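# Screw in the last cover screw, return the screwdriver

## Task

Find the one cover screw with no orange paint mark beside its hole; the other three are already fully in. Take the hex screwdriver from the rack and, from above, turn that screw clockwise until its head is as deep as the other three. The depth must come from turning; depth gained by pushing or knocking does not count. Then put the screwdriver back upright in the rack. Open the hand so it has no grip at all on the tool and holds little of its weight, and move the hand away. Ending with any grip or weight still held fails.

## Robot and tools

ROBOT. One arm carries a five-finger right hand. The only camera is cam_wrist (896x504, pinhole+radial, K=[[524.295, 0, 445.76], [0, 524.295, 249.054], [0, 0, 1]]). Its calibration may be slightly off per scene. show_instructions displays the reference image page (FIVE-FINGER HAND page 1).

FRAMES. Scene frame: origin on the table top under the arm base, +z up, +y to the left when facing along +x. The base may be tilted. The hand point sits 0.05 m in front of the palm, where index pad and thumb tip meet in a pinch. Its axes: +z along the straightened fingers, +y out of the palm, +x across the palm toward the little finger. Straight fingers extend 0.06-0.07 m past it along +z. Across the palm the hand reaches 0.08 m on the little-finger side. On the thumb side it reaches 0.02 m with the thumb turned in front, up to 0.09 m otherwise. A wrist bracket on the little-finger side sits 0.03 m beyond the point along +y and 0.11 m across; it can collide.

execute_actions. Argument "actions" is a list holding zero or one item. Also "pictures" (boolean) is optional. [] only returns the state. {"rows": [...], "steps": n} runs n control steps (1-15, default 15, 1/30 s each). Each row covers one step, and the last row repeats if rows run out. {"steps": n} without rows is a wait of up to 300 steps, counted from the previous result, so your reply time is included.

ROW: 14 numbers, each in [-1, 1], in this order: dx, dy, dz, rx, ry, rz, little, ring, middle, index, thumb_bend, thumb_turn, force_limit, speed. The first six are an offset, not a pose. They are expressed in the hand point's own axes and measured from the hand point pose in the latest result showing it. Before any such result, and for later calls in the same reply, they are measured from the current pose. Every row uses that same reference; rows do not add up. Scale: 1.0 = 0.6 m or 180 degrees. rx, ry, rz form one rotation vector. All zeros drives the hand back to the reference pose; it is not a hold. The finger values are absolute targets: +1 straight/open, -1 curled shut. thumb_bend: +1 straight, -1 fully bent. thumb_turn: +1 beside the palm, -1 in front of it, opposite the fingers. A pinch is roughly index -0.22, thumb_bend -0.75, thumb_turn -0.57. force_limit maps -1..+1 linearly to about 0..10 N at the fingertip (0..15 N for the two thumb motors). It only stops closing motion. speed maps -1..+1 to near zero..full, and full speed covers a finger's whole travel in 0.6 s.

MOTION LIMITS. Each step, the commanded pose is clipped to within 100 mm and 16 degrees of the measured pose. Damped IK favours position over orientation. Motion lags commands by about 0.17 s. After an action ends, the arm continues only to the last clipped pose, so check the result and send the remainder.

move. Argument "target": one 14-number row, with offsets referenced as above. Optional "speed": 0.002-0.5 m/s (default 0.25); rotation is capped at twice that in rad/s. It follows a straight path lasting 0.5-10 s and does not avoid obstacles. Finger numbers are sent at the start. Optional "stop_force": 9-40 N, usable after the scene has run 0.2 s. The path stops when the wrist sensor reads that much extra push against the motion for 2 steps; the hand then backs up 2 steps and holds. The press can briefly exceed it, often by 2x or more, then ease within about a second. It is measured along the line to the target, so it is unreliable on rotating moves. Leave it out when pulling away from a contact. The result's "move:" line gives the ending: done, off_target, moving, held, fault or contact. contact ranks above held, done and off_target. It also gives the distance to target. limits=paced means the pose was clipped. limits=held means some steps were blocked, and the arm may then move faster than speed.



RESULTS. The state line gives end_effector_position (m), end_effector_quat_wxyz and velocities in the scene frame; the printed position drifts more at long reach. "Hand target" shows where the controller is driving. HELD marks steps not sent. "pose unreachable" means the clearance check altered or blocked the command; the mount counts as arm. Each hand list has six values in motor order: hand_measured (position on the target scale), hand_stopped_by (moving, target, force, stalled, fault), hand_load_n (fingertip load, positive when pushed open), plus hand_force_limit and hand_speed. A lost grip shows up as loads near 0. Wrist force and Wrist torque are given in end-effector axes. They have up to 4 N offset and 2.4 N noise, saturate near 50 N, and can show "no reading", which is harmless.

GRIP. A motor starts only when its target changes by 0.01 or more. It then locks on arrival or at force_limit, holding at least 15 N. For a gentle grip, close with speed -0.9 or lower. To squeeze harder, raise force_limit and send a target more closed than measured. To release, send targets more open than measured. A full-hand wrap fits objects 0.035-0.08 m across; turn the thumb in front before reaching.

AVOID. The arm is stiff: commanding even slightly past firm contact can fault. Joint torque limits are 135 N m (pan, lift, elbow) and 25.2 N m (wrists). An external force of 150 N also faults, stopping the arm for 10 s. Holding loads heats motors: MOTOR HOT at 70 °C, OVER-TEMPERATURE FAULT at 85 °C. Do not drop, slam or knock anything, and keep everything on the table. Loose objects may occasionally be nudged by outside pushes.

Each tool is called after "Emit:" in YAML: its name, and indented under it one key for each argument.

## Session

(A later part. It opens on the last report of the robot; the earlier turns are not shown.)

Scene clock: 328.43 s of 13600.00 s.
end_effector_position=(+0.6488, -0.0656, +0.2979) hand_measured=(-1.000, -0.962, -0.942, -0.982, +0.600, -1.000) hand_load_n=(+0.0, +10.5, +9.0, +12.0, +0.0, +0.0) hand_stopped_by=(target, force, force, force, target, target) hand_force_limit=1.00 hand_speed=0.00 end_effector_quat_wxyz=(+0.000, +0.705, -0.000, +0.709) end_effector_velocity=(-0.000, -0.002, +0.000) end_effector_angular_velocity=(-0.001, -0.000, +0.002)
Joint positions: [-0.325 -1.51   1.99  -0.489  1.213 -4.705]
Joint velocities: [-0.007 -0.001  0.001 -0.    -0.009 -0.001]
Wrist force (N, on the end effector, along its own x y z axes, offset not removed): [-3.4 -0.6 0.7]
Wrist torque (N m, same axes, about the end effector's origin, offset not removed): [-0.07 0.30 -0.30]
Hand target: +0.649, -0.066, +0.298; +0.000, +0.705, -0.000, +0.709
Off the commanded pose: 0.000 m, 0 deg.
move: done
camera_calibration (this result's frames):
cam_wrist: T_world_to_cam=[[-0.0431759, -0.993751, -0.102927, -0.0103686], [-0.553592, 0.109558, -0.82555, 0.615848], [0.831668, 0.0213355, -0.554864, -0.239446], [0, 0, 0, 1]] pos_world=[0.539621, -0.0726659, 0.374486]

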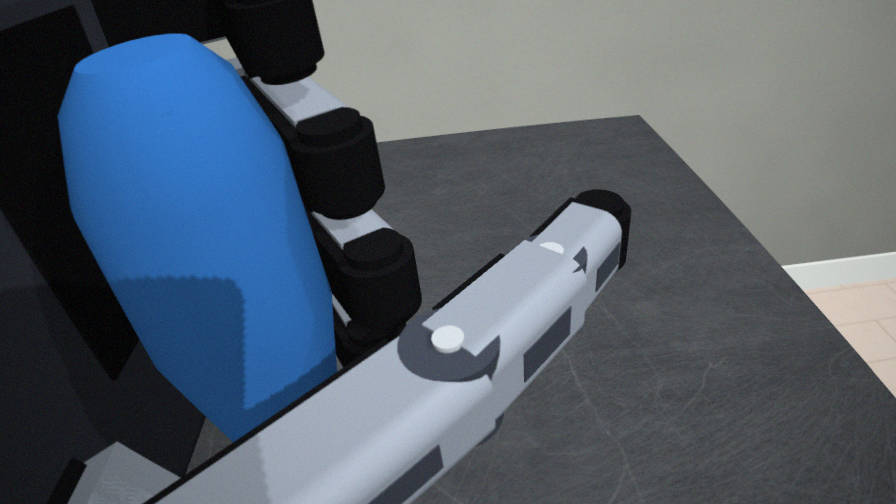

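Emit:
move:
  target: [-0.13,0,0,0,0,0,-1,-1,-1,-1,0.6,-1,1,0]
  speed: 0.008
  stop_force: 9

Scene clock: 338.70 s of 13600.00 s.
end_effector_position=(+0.6492, -0.0657, +0.2200) hand_measured=(-1.000, -0.962, -0.942, -0.982, +0.600, -1.000) hand_load_n=(+0.0, +9.5, +9.0, +12.0, +0.0, +0.0) hand_stopped_by=(target, force, force, force, target, target) hand_force_limit=1.00 hand_speed=0.00 end_effector_quat_wxyz=(+0.000, +0.705, -0.000, +0.709) end_effector_velocity=(+0.000, +0.000, +0.000) end_effector_angular_velocity=(-0.000, -0.003, +0.000)
Joint positions: [-0.323 -1.394  2.095 -0.71   1.214 -4.705]
Joint velocities: [ 0.     0.     0.002 -0.005 -0.     0.001]
Wrist force (N, on the end effector, along its own x y z axes, offset not removed): [-2.2 -0.9 -1.4]
Wrist torque (N m, same axes, about the end effector's origin, offset not removed): [-0.25 0.43 -0.66]
Hand target: +0.649, -0.066, +0.220; +0.000, +0.705, -0.000, +0.709
Off the commanded pose: 0.000 m, 0 deg.
move: done
camera_calibration (this result's frames):
cam_wrist: T_world_to_cam=[[-0.043178, -0.993751, -0.102932, -0.0184334], [-0.553606, 0.109563, -0.82554, 0.551808], [0.831659, 0.0213386, -0.554877, -0.282985], [0, 0, 0, 1]] pos_world=[0.540035, -0.0727374, 0.29662]

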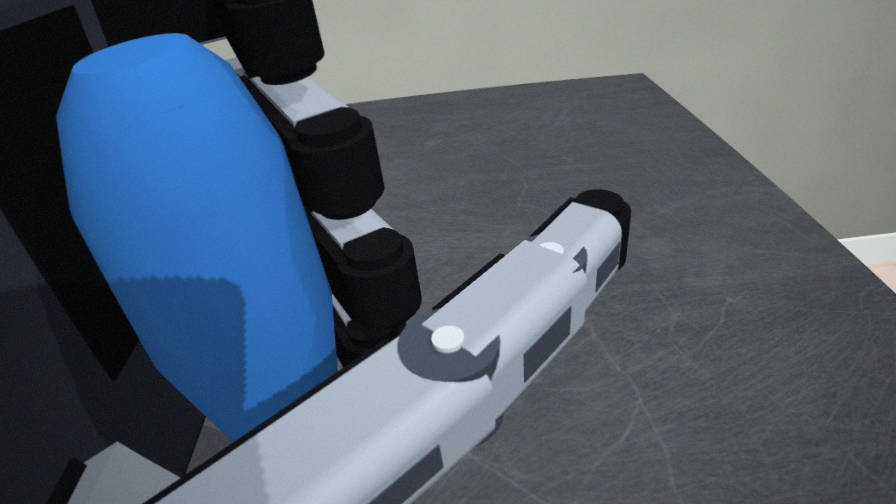

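Seems inside.

Emit:
move:
  target: [-0.087,0.001,0,0,0,0,-1,-1,-1,-1,0.6,-1,1,0]
  speed: 0.01
  stop_force: 9

Scene clock: 342.03 s of 13600.00 s.
end_effector_position=(+0.6492, -0.0659, +0.1944) hand_measured=(-1.000, -0.962, -0.942, -0.982, +0.600, -1.000) hand_load_n=(+0.0, +8.5, +10.0, +14.0, +0.0, +0.0) hand_stopped_by=(target, force, force, force, target, target) hand_force_limit=1.00 hand_speed=0.00 end_effector_quat_wxyz=(+0.000, +0.705, -0.000, +0.709) end_effector_velocity=(-0.000, -0.000, +0.003) end_effector_angular_velocity=(-0.000, +0.001, -0.001)
Joint positions: [-0.324 -1.346  2.122 -0.784  1.214 -4.705]
Joint velocities: [-0.    -0.006 -0.003  0.011  0.001 -0.001]
Wrist force (N, on the end effector, along its own x y z axes, offset not removed): [-2.7 -1.9 29.7]
Wrist torque (N m, same axes, about the end effector's origin, offset not removed): [-1.16 -0.22 -0.63]
Hand target: +0.649, -0.066, +0.195; +0.000, +0.705, -0.000, +0.709
Off the commanded pose: 0.027 m, 0 deg.
move: contact
camera_calibration (this result's frames):
cam_wrist: T_world_to_cam=[[-0.043168, -0.993736, -0.103081, -0.0212828], [-0.553996, 0.109671, -0.825264, 0.530948], [0.831399, 0.0214816, -0.55526, -0.296913], [0, 0, 0, 1]] pos_world=[0.540078, -0.073001, 0.271115]

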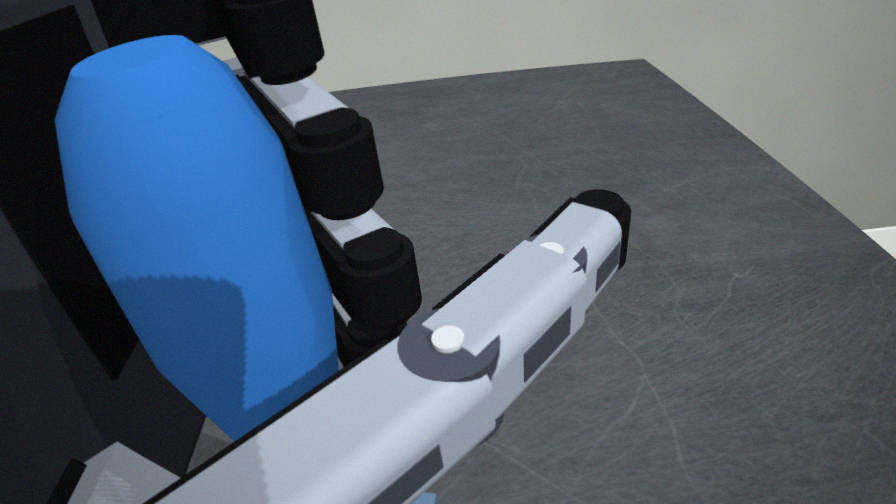

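Force +z: shift +z 1.5 mm.

Emit:
move:
  target: [0,0,0.0025,0,0,0,-1,-1,-1,-1,0.6,-1,1,0]
  speed: 0.003

Emit:
move:
  target: [-0.044,0,0.001,0,0,0,-1,-1,-1,-1,0.6,-1,1,0]
  speed: 0.008
  stop_force: 9

Scene clock: 343.40 s of 13600.00 s.
end_effector_position=(+0.6506, -0.0659, +0.1945) hand_measured=(-1.000, -0.962, -0.942, -0.982, +0.600, -1.000) hand_load_n=(+0.0, +8.0, +8.5, +12.0, +0.0, +0.0) hand_stopped_by=(target, force, force, force, target, target) hand_force_limit=1.00 hand_speed=0.00 end_effector_quat_wxyz=(+0.000, +0.705, -0.000, +0.709) end_effector_velocity=(+0.000, +0.000, -0.001) end_effector_angular_velocity=(+0.001, +0.002, -0.000)
Joint positions: [-0.322 -1.344  2.118 -0.782  1.215 -4.705]
Joint velocities: [ 0.001  0.003 -0.001  0.     0.001  0.   ]
Wrist force (N, on the end effector, along its own x y z axes, offset not removed): [-3.1 -2.5 -0.5]
Wrist torque (N m, same axes, about the end effector's origin, offset not removed): [-0.35 0.36 -0.36]
Hand target: +0.651, -0.066, +0.194; +0.000, +0.705, -0.000, +0.709
Off the commanded pose: 0.000 m, 0 deg.
move: done
camera_calibration (this result's frames):
cam_wrist: T_world_to_cam=[[-0.0431679, -0.993736, -0.103082, -0.0212222], [-0.553969, 0.109673, -0.825282, 0.531769], [0.831418, 0.0214786, -0.555233, -0.298116], [0, 0, 0, 1]] pos_world=[0.541526, -0.0730066, 0.271148]

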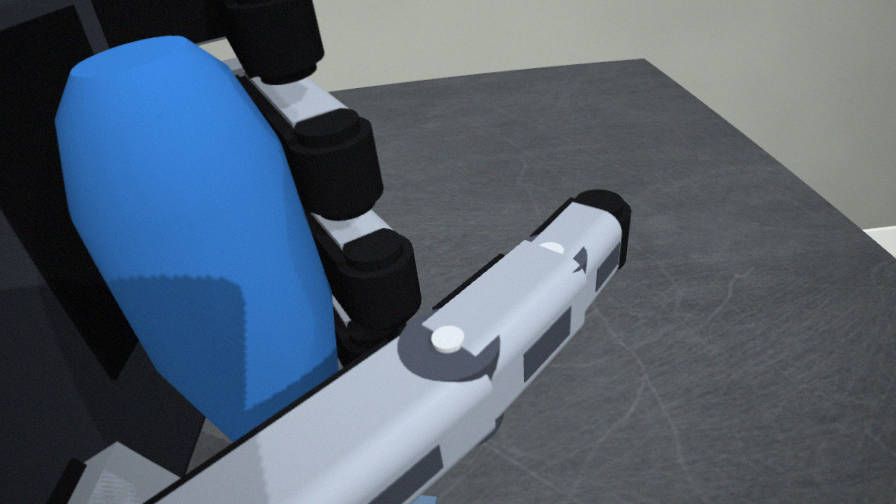

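Scene clock: 344.87 s of 13600.00 s.
end_effector_position=(+0.6507, -0.0659, +0.1855) hand_measured=(-1.000, -0.962, -0.942, -0.982, +0.600, -1.000) hand_load_n=(+0.0, +9.0, +9.5, +13.0, +0.0, +0.0) hand_stopped_by=(target, force, force, force, target, target) hand_force_limit=1.00 hand_speed=0.00 end_effector_quat_wxyz=(+0.000, +0.705, -0.000, +0.709) end_effector_velocity=(-0.001, +0.000, +0.002) end_effector_angular_velocity=(+0.001, +0.001, -0.000)
Joint positions: [-0.322 -1.326  2.126 -0.807  1.216 -4.705]
Joint velocities: [ 0.    -0.006 -0.001  0.009  0.     0.   ]
Wrist force (N, on the end effector, along its own x y z axes, offset not removed): [-5.8 -2.2 22.7]
Wrist torque (N m, same axes, about the end effector's origin, offset not removed): [-0.91 -0.05 -0.48]
Hand target: +0.651, -0.066, +0.186; +0.000, +0.705, -0.000, +0.709
Off the commanded pose: 0.017 m, 0 deg.
move: contact
camera_calibration (this result's frames):
cam_wrist: T_world_to_cam=[[-0.0431848, -0.993718, -0.103244, -0.0220286], [-0.554374, 0.109806, -0.824992, 0.524657], [0.831147, 0.0216084, -0.555633, -0.302903], [0, 0, 0, 1]] pos_world=[0.541661, -0.0729552, 0.262261]

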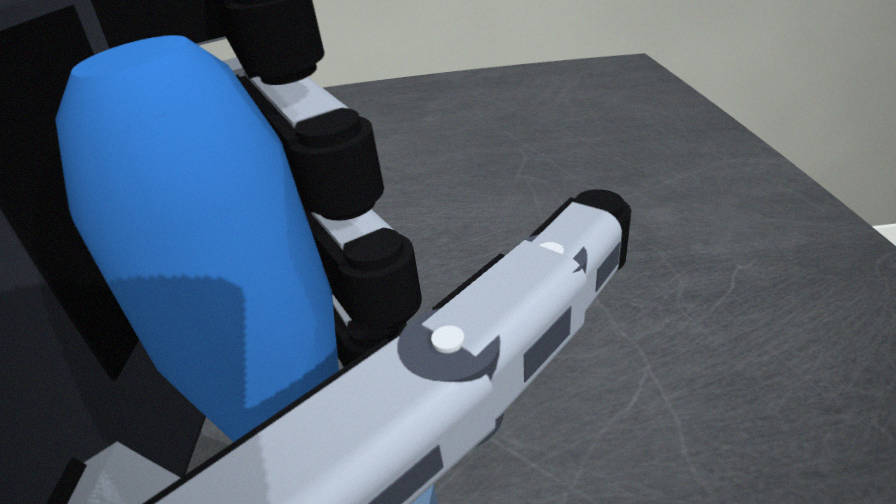

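Emit:
move:
  target: [0,0,0.0025,0,0,0,-1,-1,-1,-1,0.6,-1,1,0]
  speed: 0.003

Emit:
move:
  target: [-0.029,0,0.002,0,0,0,-1,-1,-1,-1,0.6,-1,1,0]
  speed: 0.006
  stop_force: 9

Scene clock: 346.10 s of 13600.00 s.
end_effector_position=(+0.6522, -0.0659, +0.1856) hand_measured=(-1.000, -0.962, -0.942, -0.982, +0.600, -1.000) hand_load_n=(+0.0, +8.0, +8.0, +12.0, +0.0, +0.0) hand_stopped_by=(target, force, force, force, target, target) hand_force_limit=1.00 hand_speed=0.00 end_effector_quat_wxyz=(+0.000, +0.705, -0.000, +0.709) end_effector_velocity=(+0.001, +0.000, -0.001) end_effector_angular_velocity=(+0.000, +0.002, +0.001)
Joint positions: [-0.321 -1.323  2.122 -0.806  1.217 -4.705]
Joint velocities: [ 0.001  0.002 -0.001  0.001 -0.001 -0.   ]
Wrist force (N, on the end effector, along its own x y z axes, offset not removed): [-3.2 -1.5 -1.7]
Wrist torque (N m, same axes, about the end effector's origin, offset not removed): [-0.15 0.30 -0.29]
Hand target: +0.652, -0.066, +0.186; +0.000, +0.705, -0.000, +0.709
Off the commanded pose: 0.000 m, 0 deg.
move: done
camera_calibration (this result's frames):
cam_wrist: T_world_to_cam=[[-0.0431836, -0.993718, -0.103244, -0.0219684], [-0.554348, 0.109806, -0.825009, 0.525474], [0.831164, 0.0216064, -0.555608, -0.304103], [0, 0, 0, 1]] pos_world=[0.543106, -0.0729601, 0.262291]

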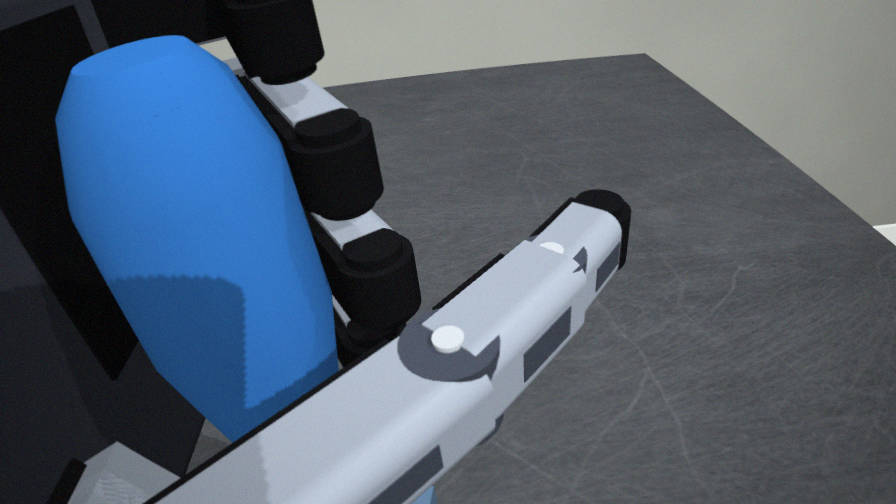

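Scene clock: 349.23 s of 13600.00 s.
end_effector_position=(+0.6534, -0.0659, +0.1683) hand_measured=(-1.000, -0.962, -0.942, -0.982, +0.600, -1.000) hand_load_n=(+0.0, +8.5, +7.5, +11.5, +0.0, +0.0) hand_stopped_by=(target, force, force, force, target, target) hand_force_limit=1.00 hand_speed=0.00 end_effector_quat_wxyz=(+0.000, +0.705, -0.000, +0.709) end_effector_velocity=(+0.000, +0.000, -0.001) end_effector_angular_velocity=(-0.000, -0.000, +0.000)
Joint positions: [-0.319 -1.285  2.133 -0.855  1.218 -4.706]
Joint velocities: [ 0.     0.003  0.001 -0.004 -0.    -0.   ]
Wrist force (N, on the end effector, along its own x y z axes, offset not removed): [-1.6 -1.8 -1.9]
Wrist torque (N m, same axes, about the end effector's origin, offset not removed): [-0.06 0.15 -0.22]
Hand target: +0.653, -0.066, +0.168; +0.000, +0.705, -0.000, +0.709
Off the commanded pose: 0.000 m, 0 deg.
move: done
camera_calibration (this result's frames):
cam_wrist: T_world_to_cam=[[-0.0431829, -0.993718, -0.103243, -0.0237074], [-0.554357, 0.109804, -0.825004, 0.511921], [0.831158, 0.0216074, -0.555617, -0.314754], [0, 0, 0, 1]] pos_world=[0.544374, -0.0729686, 0.245007]

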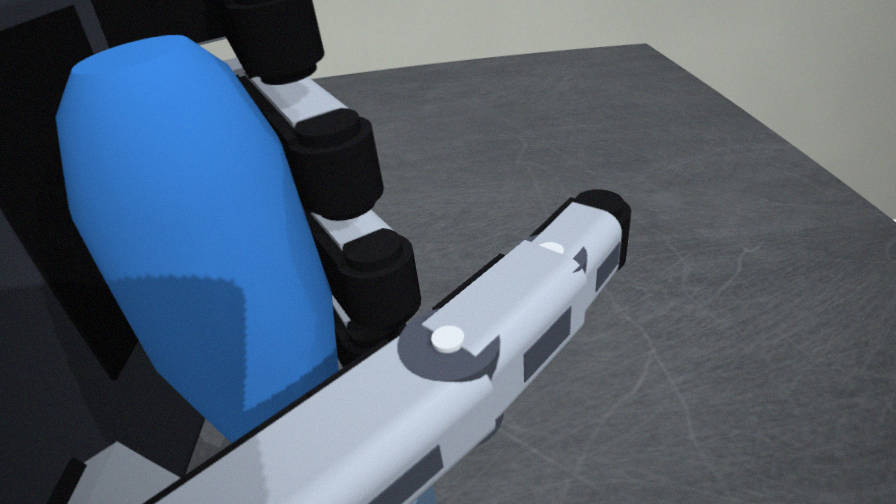

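Emit:
move:
  target: [-0.008,0,0,0,0,0,-1,-1,-1,-1,0.6,-1,1,0]
  speed: 0.003
  stop_force: 9

Emit:
move:
  target: [0,0,0,0,0,0,1,1,1,1,1,-1,1,0.5]

Emit:
move:
  target: [0,-0.012,-0.008,0,0,0,1,1,1,1,1,-1,1,0.5]
  speed: 0.02

Emit:
move:
  target: [0.25,0,0,0,0,0,1,1,1,1,1,-1,1,0.5]
  speed: 0.08

Emit:
move:
  target: [0,0,-0.25,0,0,0,1,1,1,1,1,1,1,0.5]
  speed: 0.15

Scene clock: 351.20 s of 13600.00 s.
end_effector_position=(+0.6535, -0.0659, +0.1651) hand_measured=(-1.000, -0.962, -0.942, -0.982, +0.600, -1.000) hand_load_n=(+0.0, +8.5, +7.5, +10.5, +0.0, +0.0) hand_stopped_by=(target, force, force, force, target, target) hand_force_limit=1.00 hand_speed=0.00 end_effector_quat_wxyz=(+0.000, +0.705, -0.000, +0.709) end_effector_velocity=(-0.000, +0.001, -0.000) end_effector_angular_velocity=(+0.001, +0.003, +0.001)
Joint positions: [-0.319 -1.279  2.135 -0.865  1.218 -4.706]
Joint velocities: [ 0.    -0.001  0.     0.004 -0.001 -0.   ]
Wrist force (N, on the end effector, along its own x y z axes, offset not removed): [10.5 -1.9 4.8]
Wrist torque (N m, same axes, about the end effector's origin, offset not removed): [-0.45 -0.38 0.03]
Hand target: +0.653, -0.066, +0.165; +0.000, +0.705, -0.000, +0.709
Off the commanded pose: 0.002 m, 0 deg.
move: contact
camera_calibration (this result's frames):
cam_wrist: T_world_to_cam=[[-0.0432119, -0.993721, -0.103207, -0.0240334], [-0.554344, 0.109791, -0.825015, 0.509262], [0.831165, 0.0215618, -0.555607, -0.316563], [0, 0, 0, 1]] pos_world=[0.544384, -0.0729692, 0.241783]

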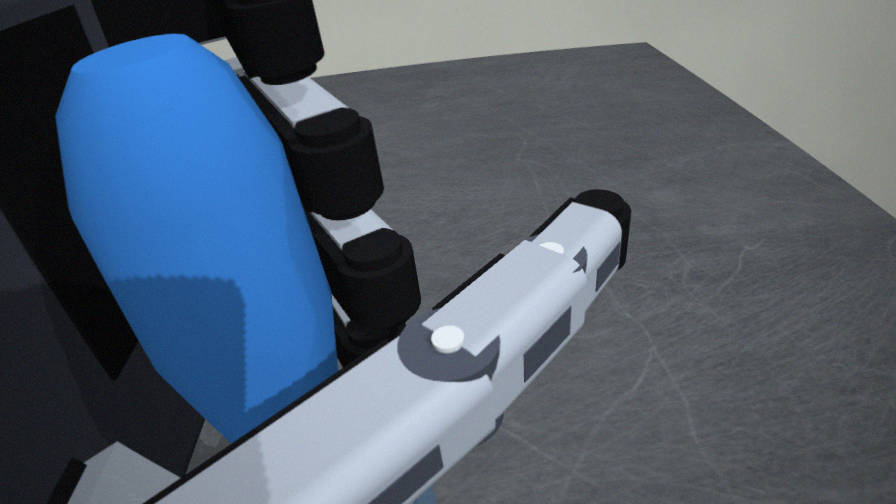

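Scene clock: 352.30 s of 13600.00 s.
end_effector_position=(+0.6534, -0.0659, +0.1651) hand_measured=(+1.000, +1.000, +1.000, +1.000, +1.000, -1.000) hand_load_n=(+0.0, +0.0, +0.0, +0.0, +0.0, +0.0) hand_stopped_by=(target, target, target, target, target, target) hand_force_limit=1.00 hand_speed=0.50 end_effector_quat_wxyz=(+0.000, +0.705, -0.000, +0.709) end_effector_velocity=(+0.000, +0.000, +0.001) end_effector_angular_velocity=(-0.002, -0.002, +0.001)
Joint positions: [-0.319 -1.279  2.135 -0.865  1.218 -4.706]
Joint velocities: [ 0.    -0.002  0.     0.    -0.001 -0.002]
Wrist force (N, on the end effector, along its own x y z axes, offset not removed): [-2.8 -2.6 -0.7]
Wrist torque (N m, same axes, about the end effector's origin, offset not removed): [-0.34 0.53 -0.41]
Hand target: +0.653, -0.066, +0.165; +0.000, +0.705, -0.000, +0.709
Off the commanded pose: 0.000 m, 0 deg.
move: done
camera_calibration (this result's frames):
cam_wrist: T_world_to_cam=[[-0.0432133, -0.99372, -0.103214, -0.0240291], [-0.55436, 0.109797, -0.825002, 0.509257], [0.831154, 0.0215666, -0.555624, -0.316552], [0, 0, 0, 1]] pos_world=[0.544377, -0.0729661, 0.241774]

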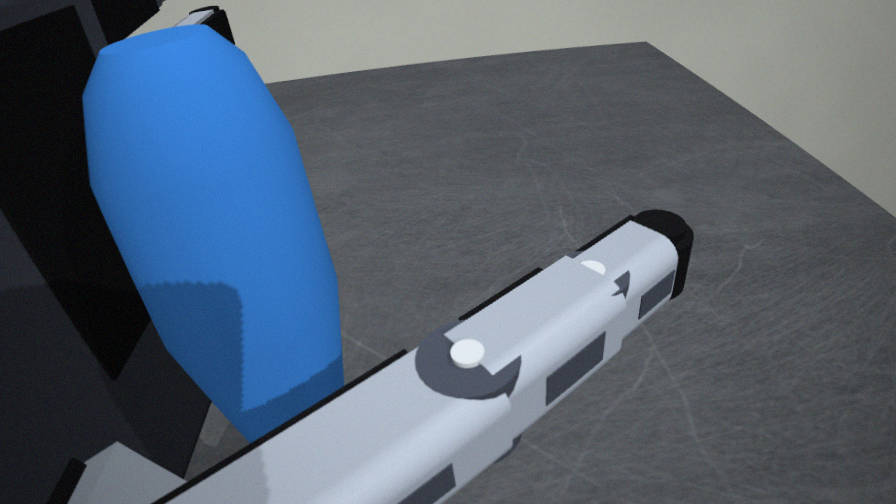

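Scene clock: 353.07 s of 13600.00 s.
end_effector_position=(+0.6487, -0.0588, +0.1650) hand_measured=(+1.000, +1.000, +1.000, +1.000, +1.000, -1.000) hand_load_n=(+0.0, +0.0, +0.0, +0.0, +0.0, +0.0) hand_stopped_by=(target, target, target, target, target, target) hand_force_limit=1.00 hand_speed=0.50 end_effector_quat_wxyz=(+0.000, +0.705, -0.000, +0.709) end_effector_velocity=(-0.001, +0.002, +0.000) end_effector_angular_velocity=(-0.001, -0.001, +0.000)
Joint positions: [-0.306 -1.288  2.149 -0.869  1.232 -4.706]
Joint velocities: [ 0.003 -0.002  0.003 -0.002  0.002 -0.001]
Wrist force (N, on the end effector, along its own x y z axes, offset not removed): [-1.1 0.3 0.2]
Wrist torque (N m, same axes, about the end effector's origin, offset not removed): [0.07 0.23 -0.24]
Hand target: +0.649, -0.059, +0.165; +0.000, +0.705, -0.000, +0.709
Off the commanded pose: 0.000 m, 0 deg.
move: done
camera_calibration (this result's frames):
cam_wrist: T_world_to_cam=[[-0.0431997, -0.993721, -0.103211, -0.0172232], [-0.554366, 0.109787, -0.825, 0.505857], [0.831151, 0.0215772, -0.555628, -0.312808], [0, 0, 0, 1]] pos_world=[0.539676, -0.0659021, 0.241749]

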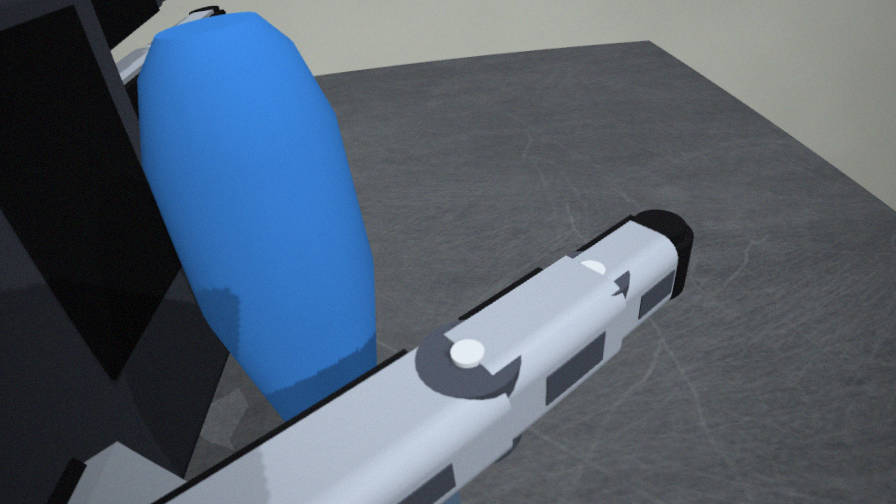

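Scene clock: 355.40 s of 13600.00 s.
end_effector_position=(+0.6481, -0.0587, +0.3149) hand_measured=(+1.000, +1.000, +1.000, +1.000, +1.000, -1.000) hand_load_n=(+0.0, +0.0, +0.0, +0.0, +0.0, +0.0) hand_stopped_by=(target, target, target, target, target, target) hand_force_limit=1.00 hand_speed=0.50 end_effector_quat_wxyz=(+0.000, +0.705, -0.000, +0.709) end_effector_velocity=(+0.000, -0.000, +0.002) end_effector_angular_velocity=(-0.001, +0.000, -0.001)
Joint positions: [-0.308 -1.531  1.963 -0.44   1.229 -4.706]
Joint velocities: [-0.    -0.001 -0.004  0.006  0.001 -0.001]
Wrist force (N, on the end effector, along its own x y z axes, offset not removed): [-1.0 -2.6 -0.3]
Wrist torque (N m, same axes, about the end effector's origin, offset not removed): [-0.30 0.14 -0.29]
Hand target: +0.648, -0.059, +0.315; +0.000, +0.705, -0.000, +0.709
Off the commanded pose: 0.000 m, 0 deg.
move: done
camera_calibration (this result's frames):
cam_wrist: T_world_to_cam=[[-0.0431928, -0.99371, -0.10332, -0.00166065], [-0.554322, 0.109875, -0.825018, 0.629096], [0.831181, 0.0216379, -0.555581, -0.229021], [0, 0, 0, 1]] pos_world=[0.539008, -0.0658166, 0.391604]

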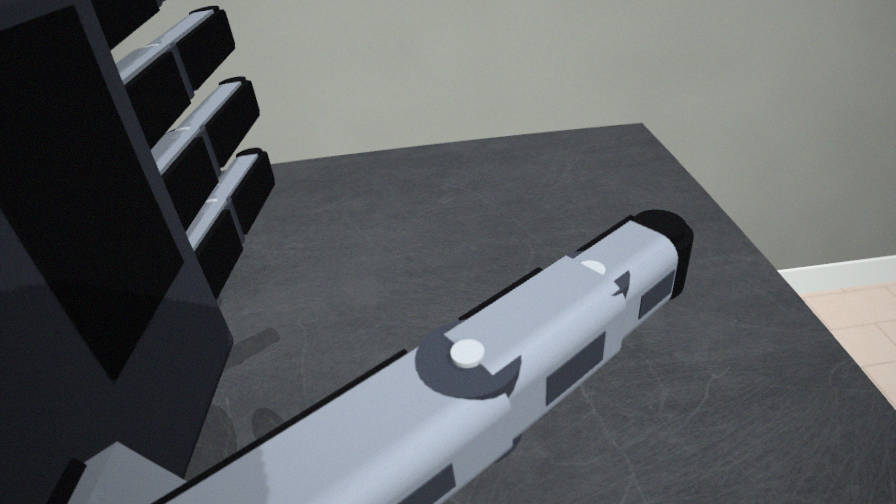

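Scene clock: 356.97 s of 13600.00 s.
end_effector_position=(+0.4982, -0.0587, +0.3143) hand_measured=(+1.000, +1.000, +1.000, +1.000, +1.000, +1.000) hand_load_n=(+0.0, +0.0, +0.0, +0.0, +0.0, +0.0) hand_stopped_by=(target, target, target, target, target, target) hand_force_limit=1.00 hand_speed=0.50 end_effector_quat_wxyz=(+0.000, +0.705, -0.000, +0.709) end_effector_velocity=(-0.002, -0.000, +0.001) end_effector_angular_velocity=(-0.001, -0.001, +0.001)
Joint positions: [-0.535 -1.961  2.308 -0.357  1.003 -4.703]
Joint velocities: [-0.008 -0.008  0.003  0.004 -0.009 -0.001]
Wrist force (N, on the end effector, along its own x y z axes, offset not removed): [-2.8 -1.8 -1.0]
Wrist torque (N m, same axes, about the end effector's origin, offset not removed): [-0.06 0.37 -0.46]
Hand target: +0.498, -0.059, +0.314; +0.000, +0.705, -0.000, +0.709
Off the commanded pose: 0.000 m, 0 deg.
move: done
camera_calibration (this result's frames):
cam_wrist: T_world_to_cam=[[-0.0433611, -0.9937, -0.103348, -0.00808052], [-0.55428, 0.109993, -0.82503, 0.545521], [0.8312, 0.0215097, -0.555558, -0.104829], [0, 0, 0, 1]] pos_world=[0.389155, -0.065778, 0.390997]

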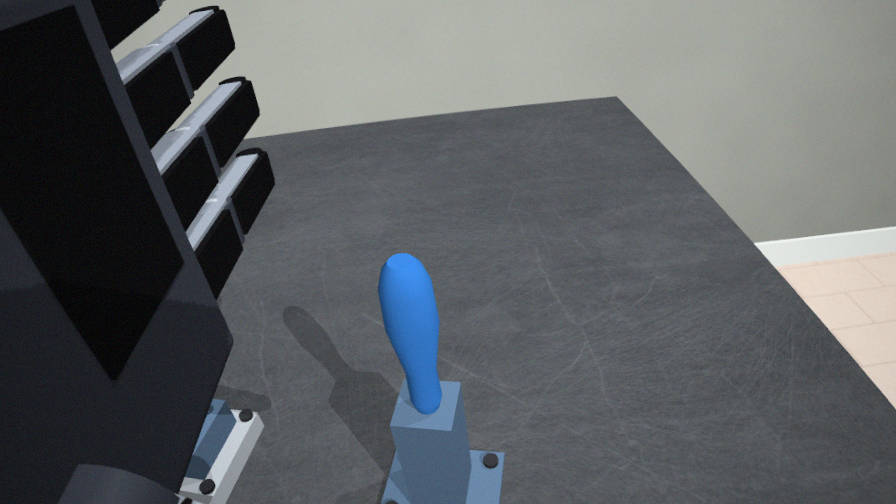

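Emit:
finished_scene:
  scene: 2

The scene is finished: the task was done.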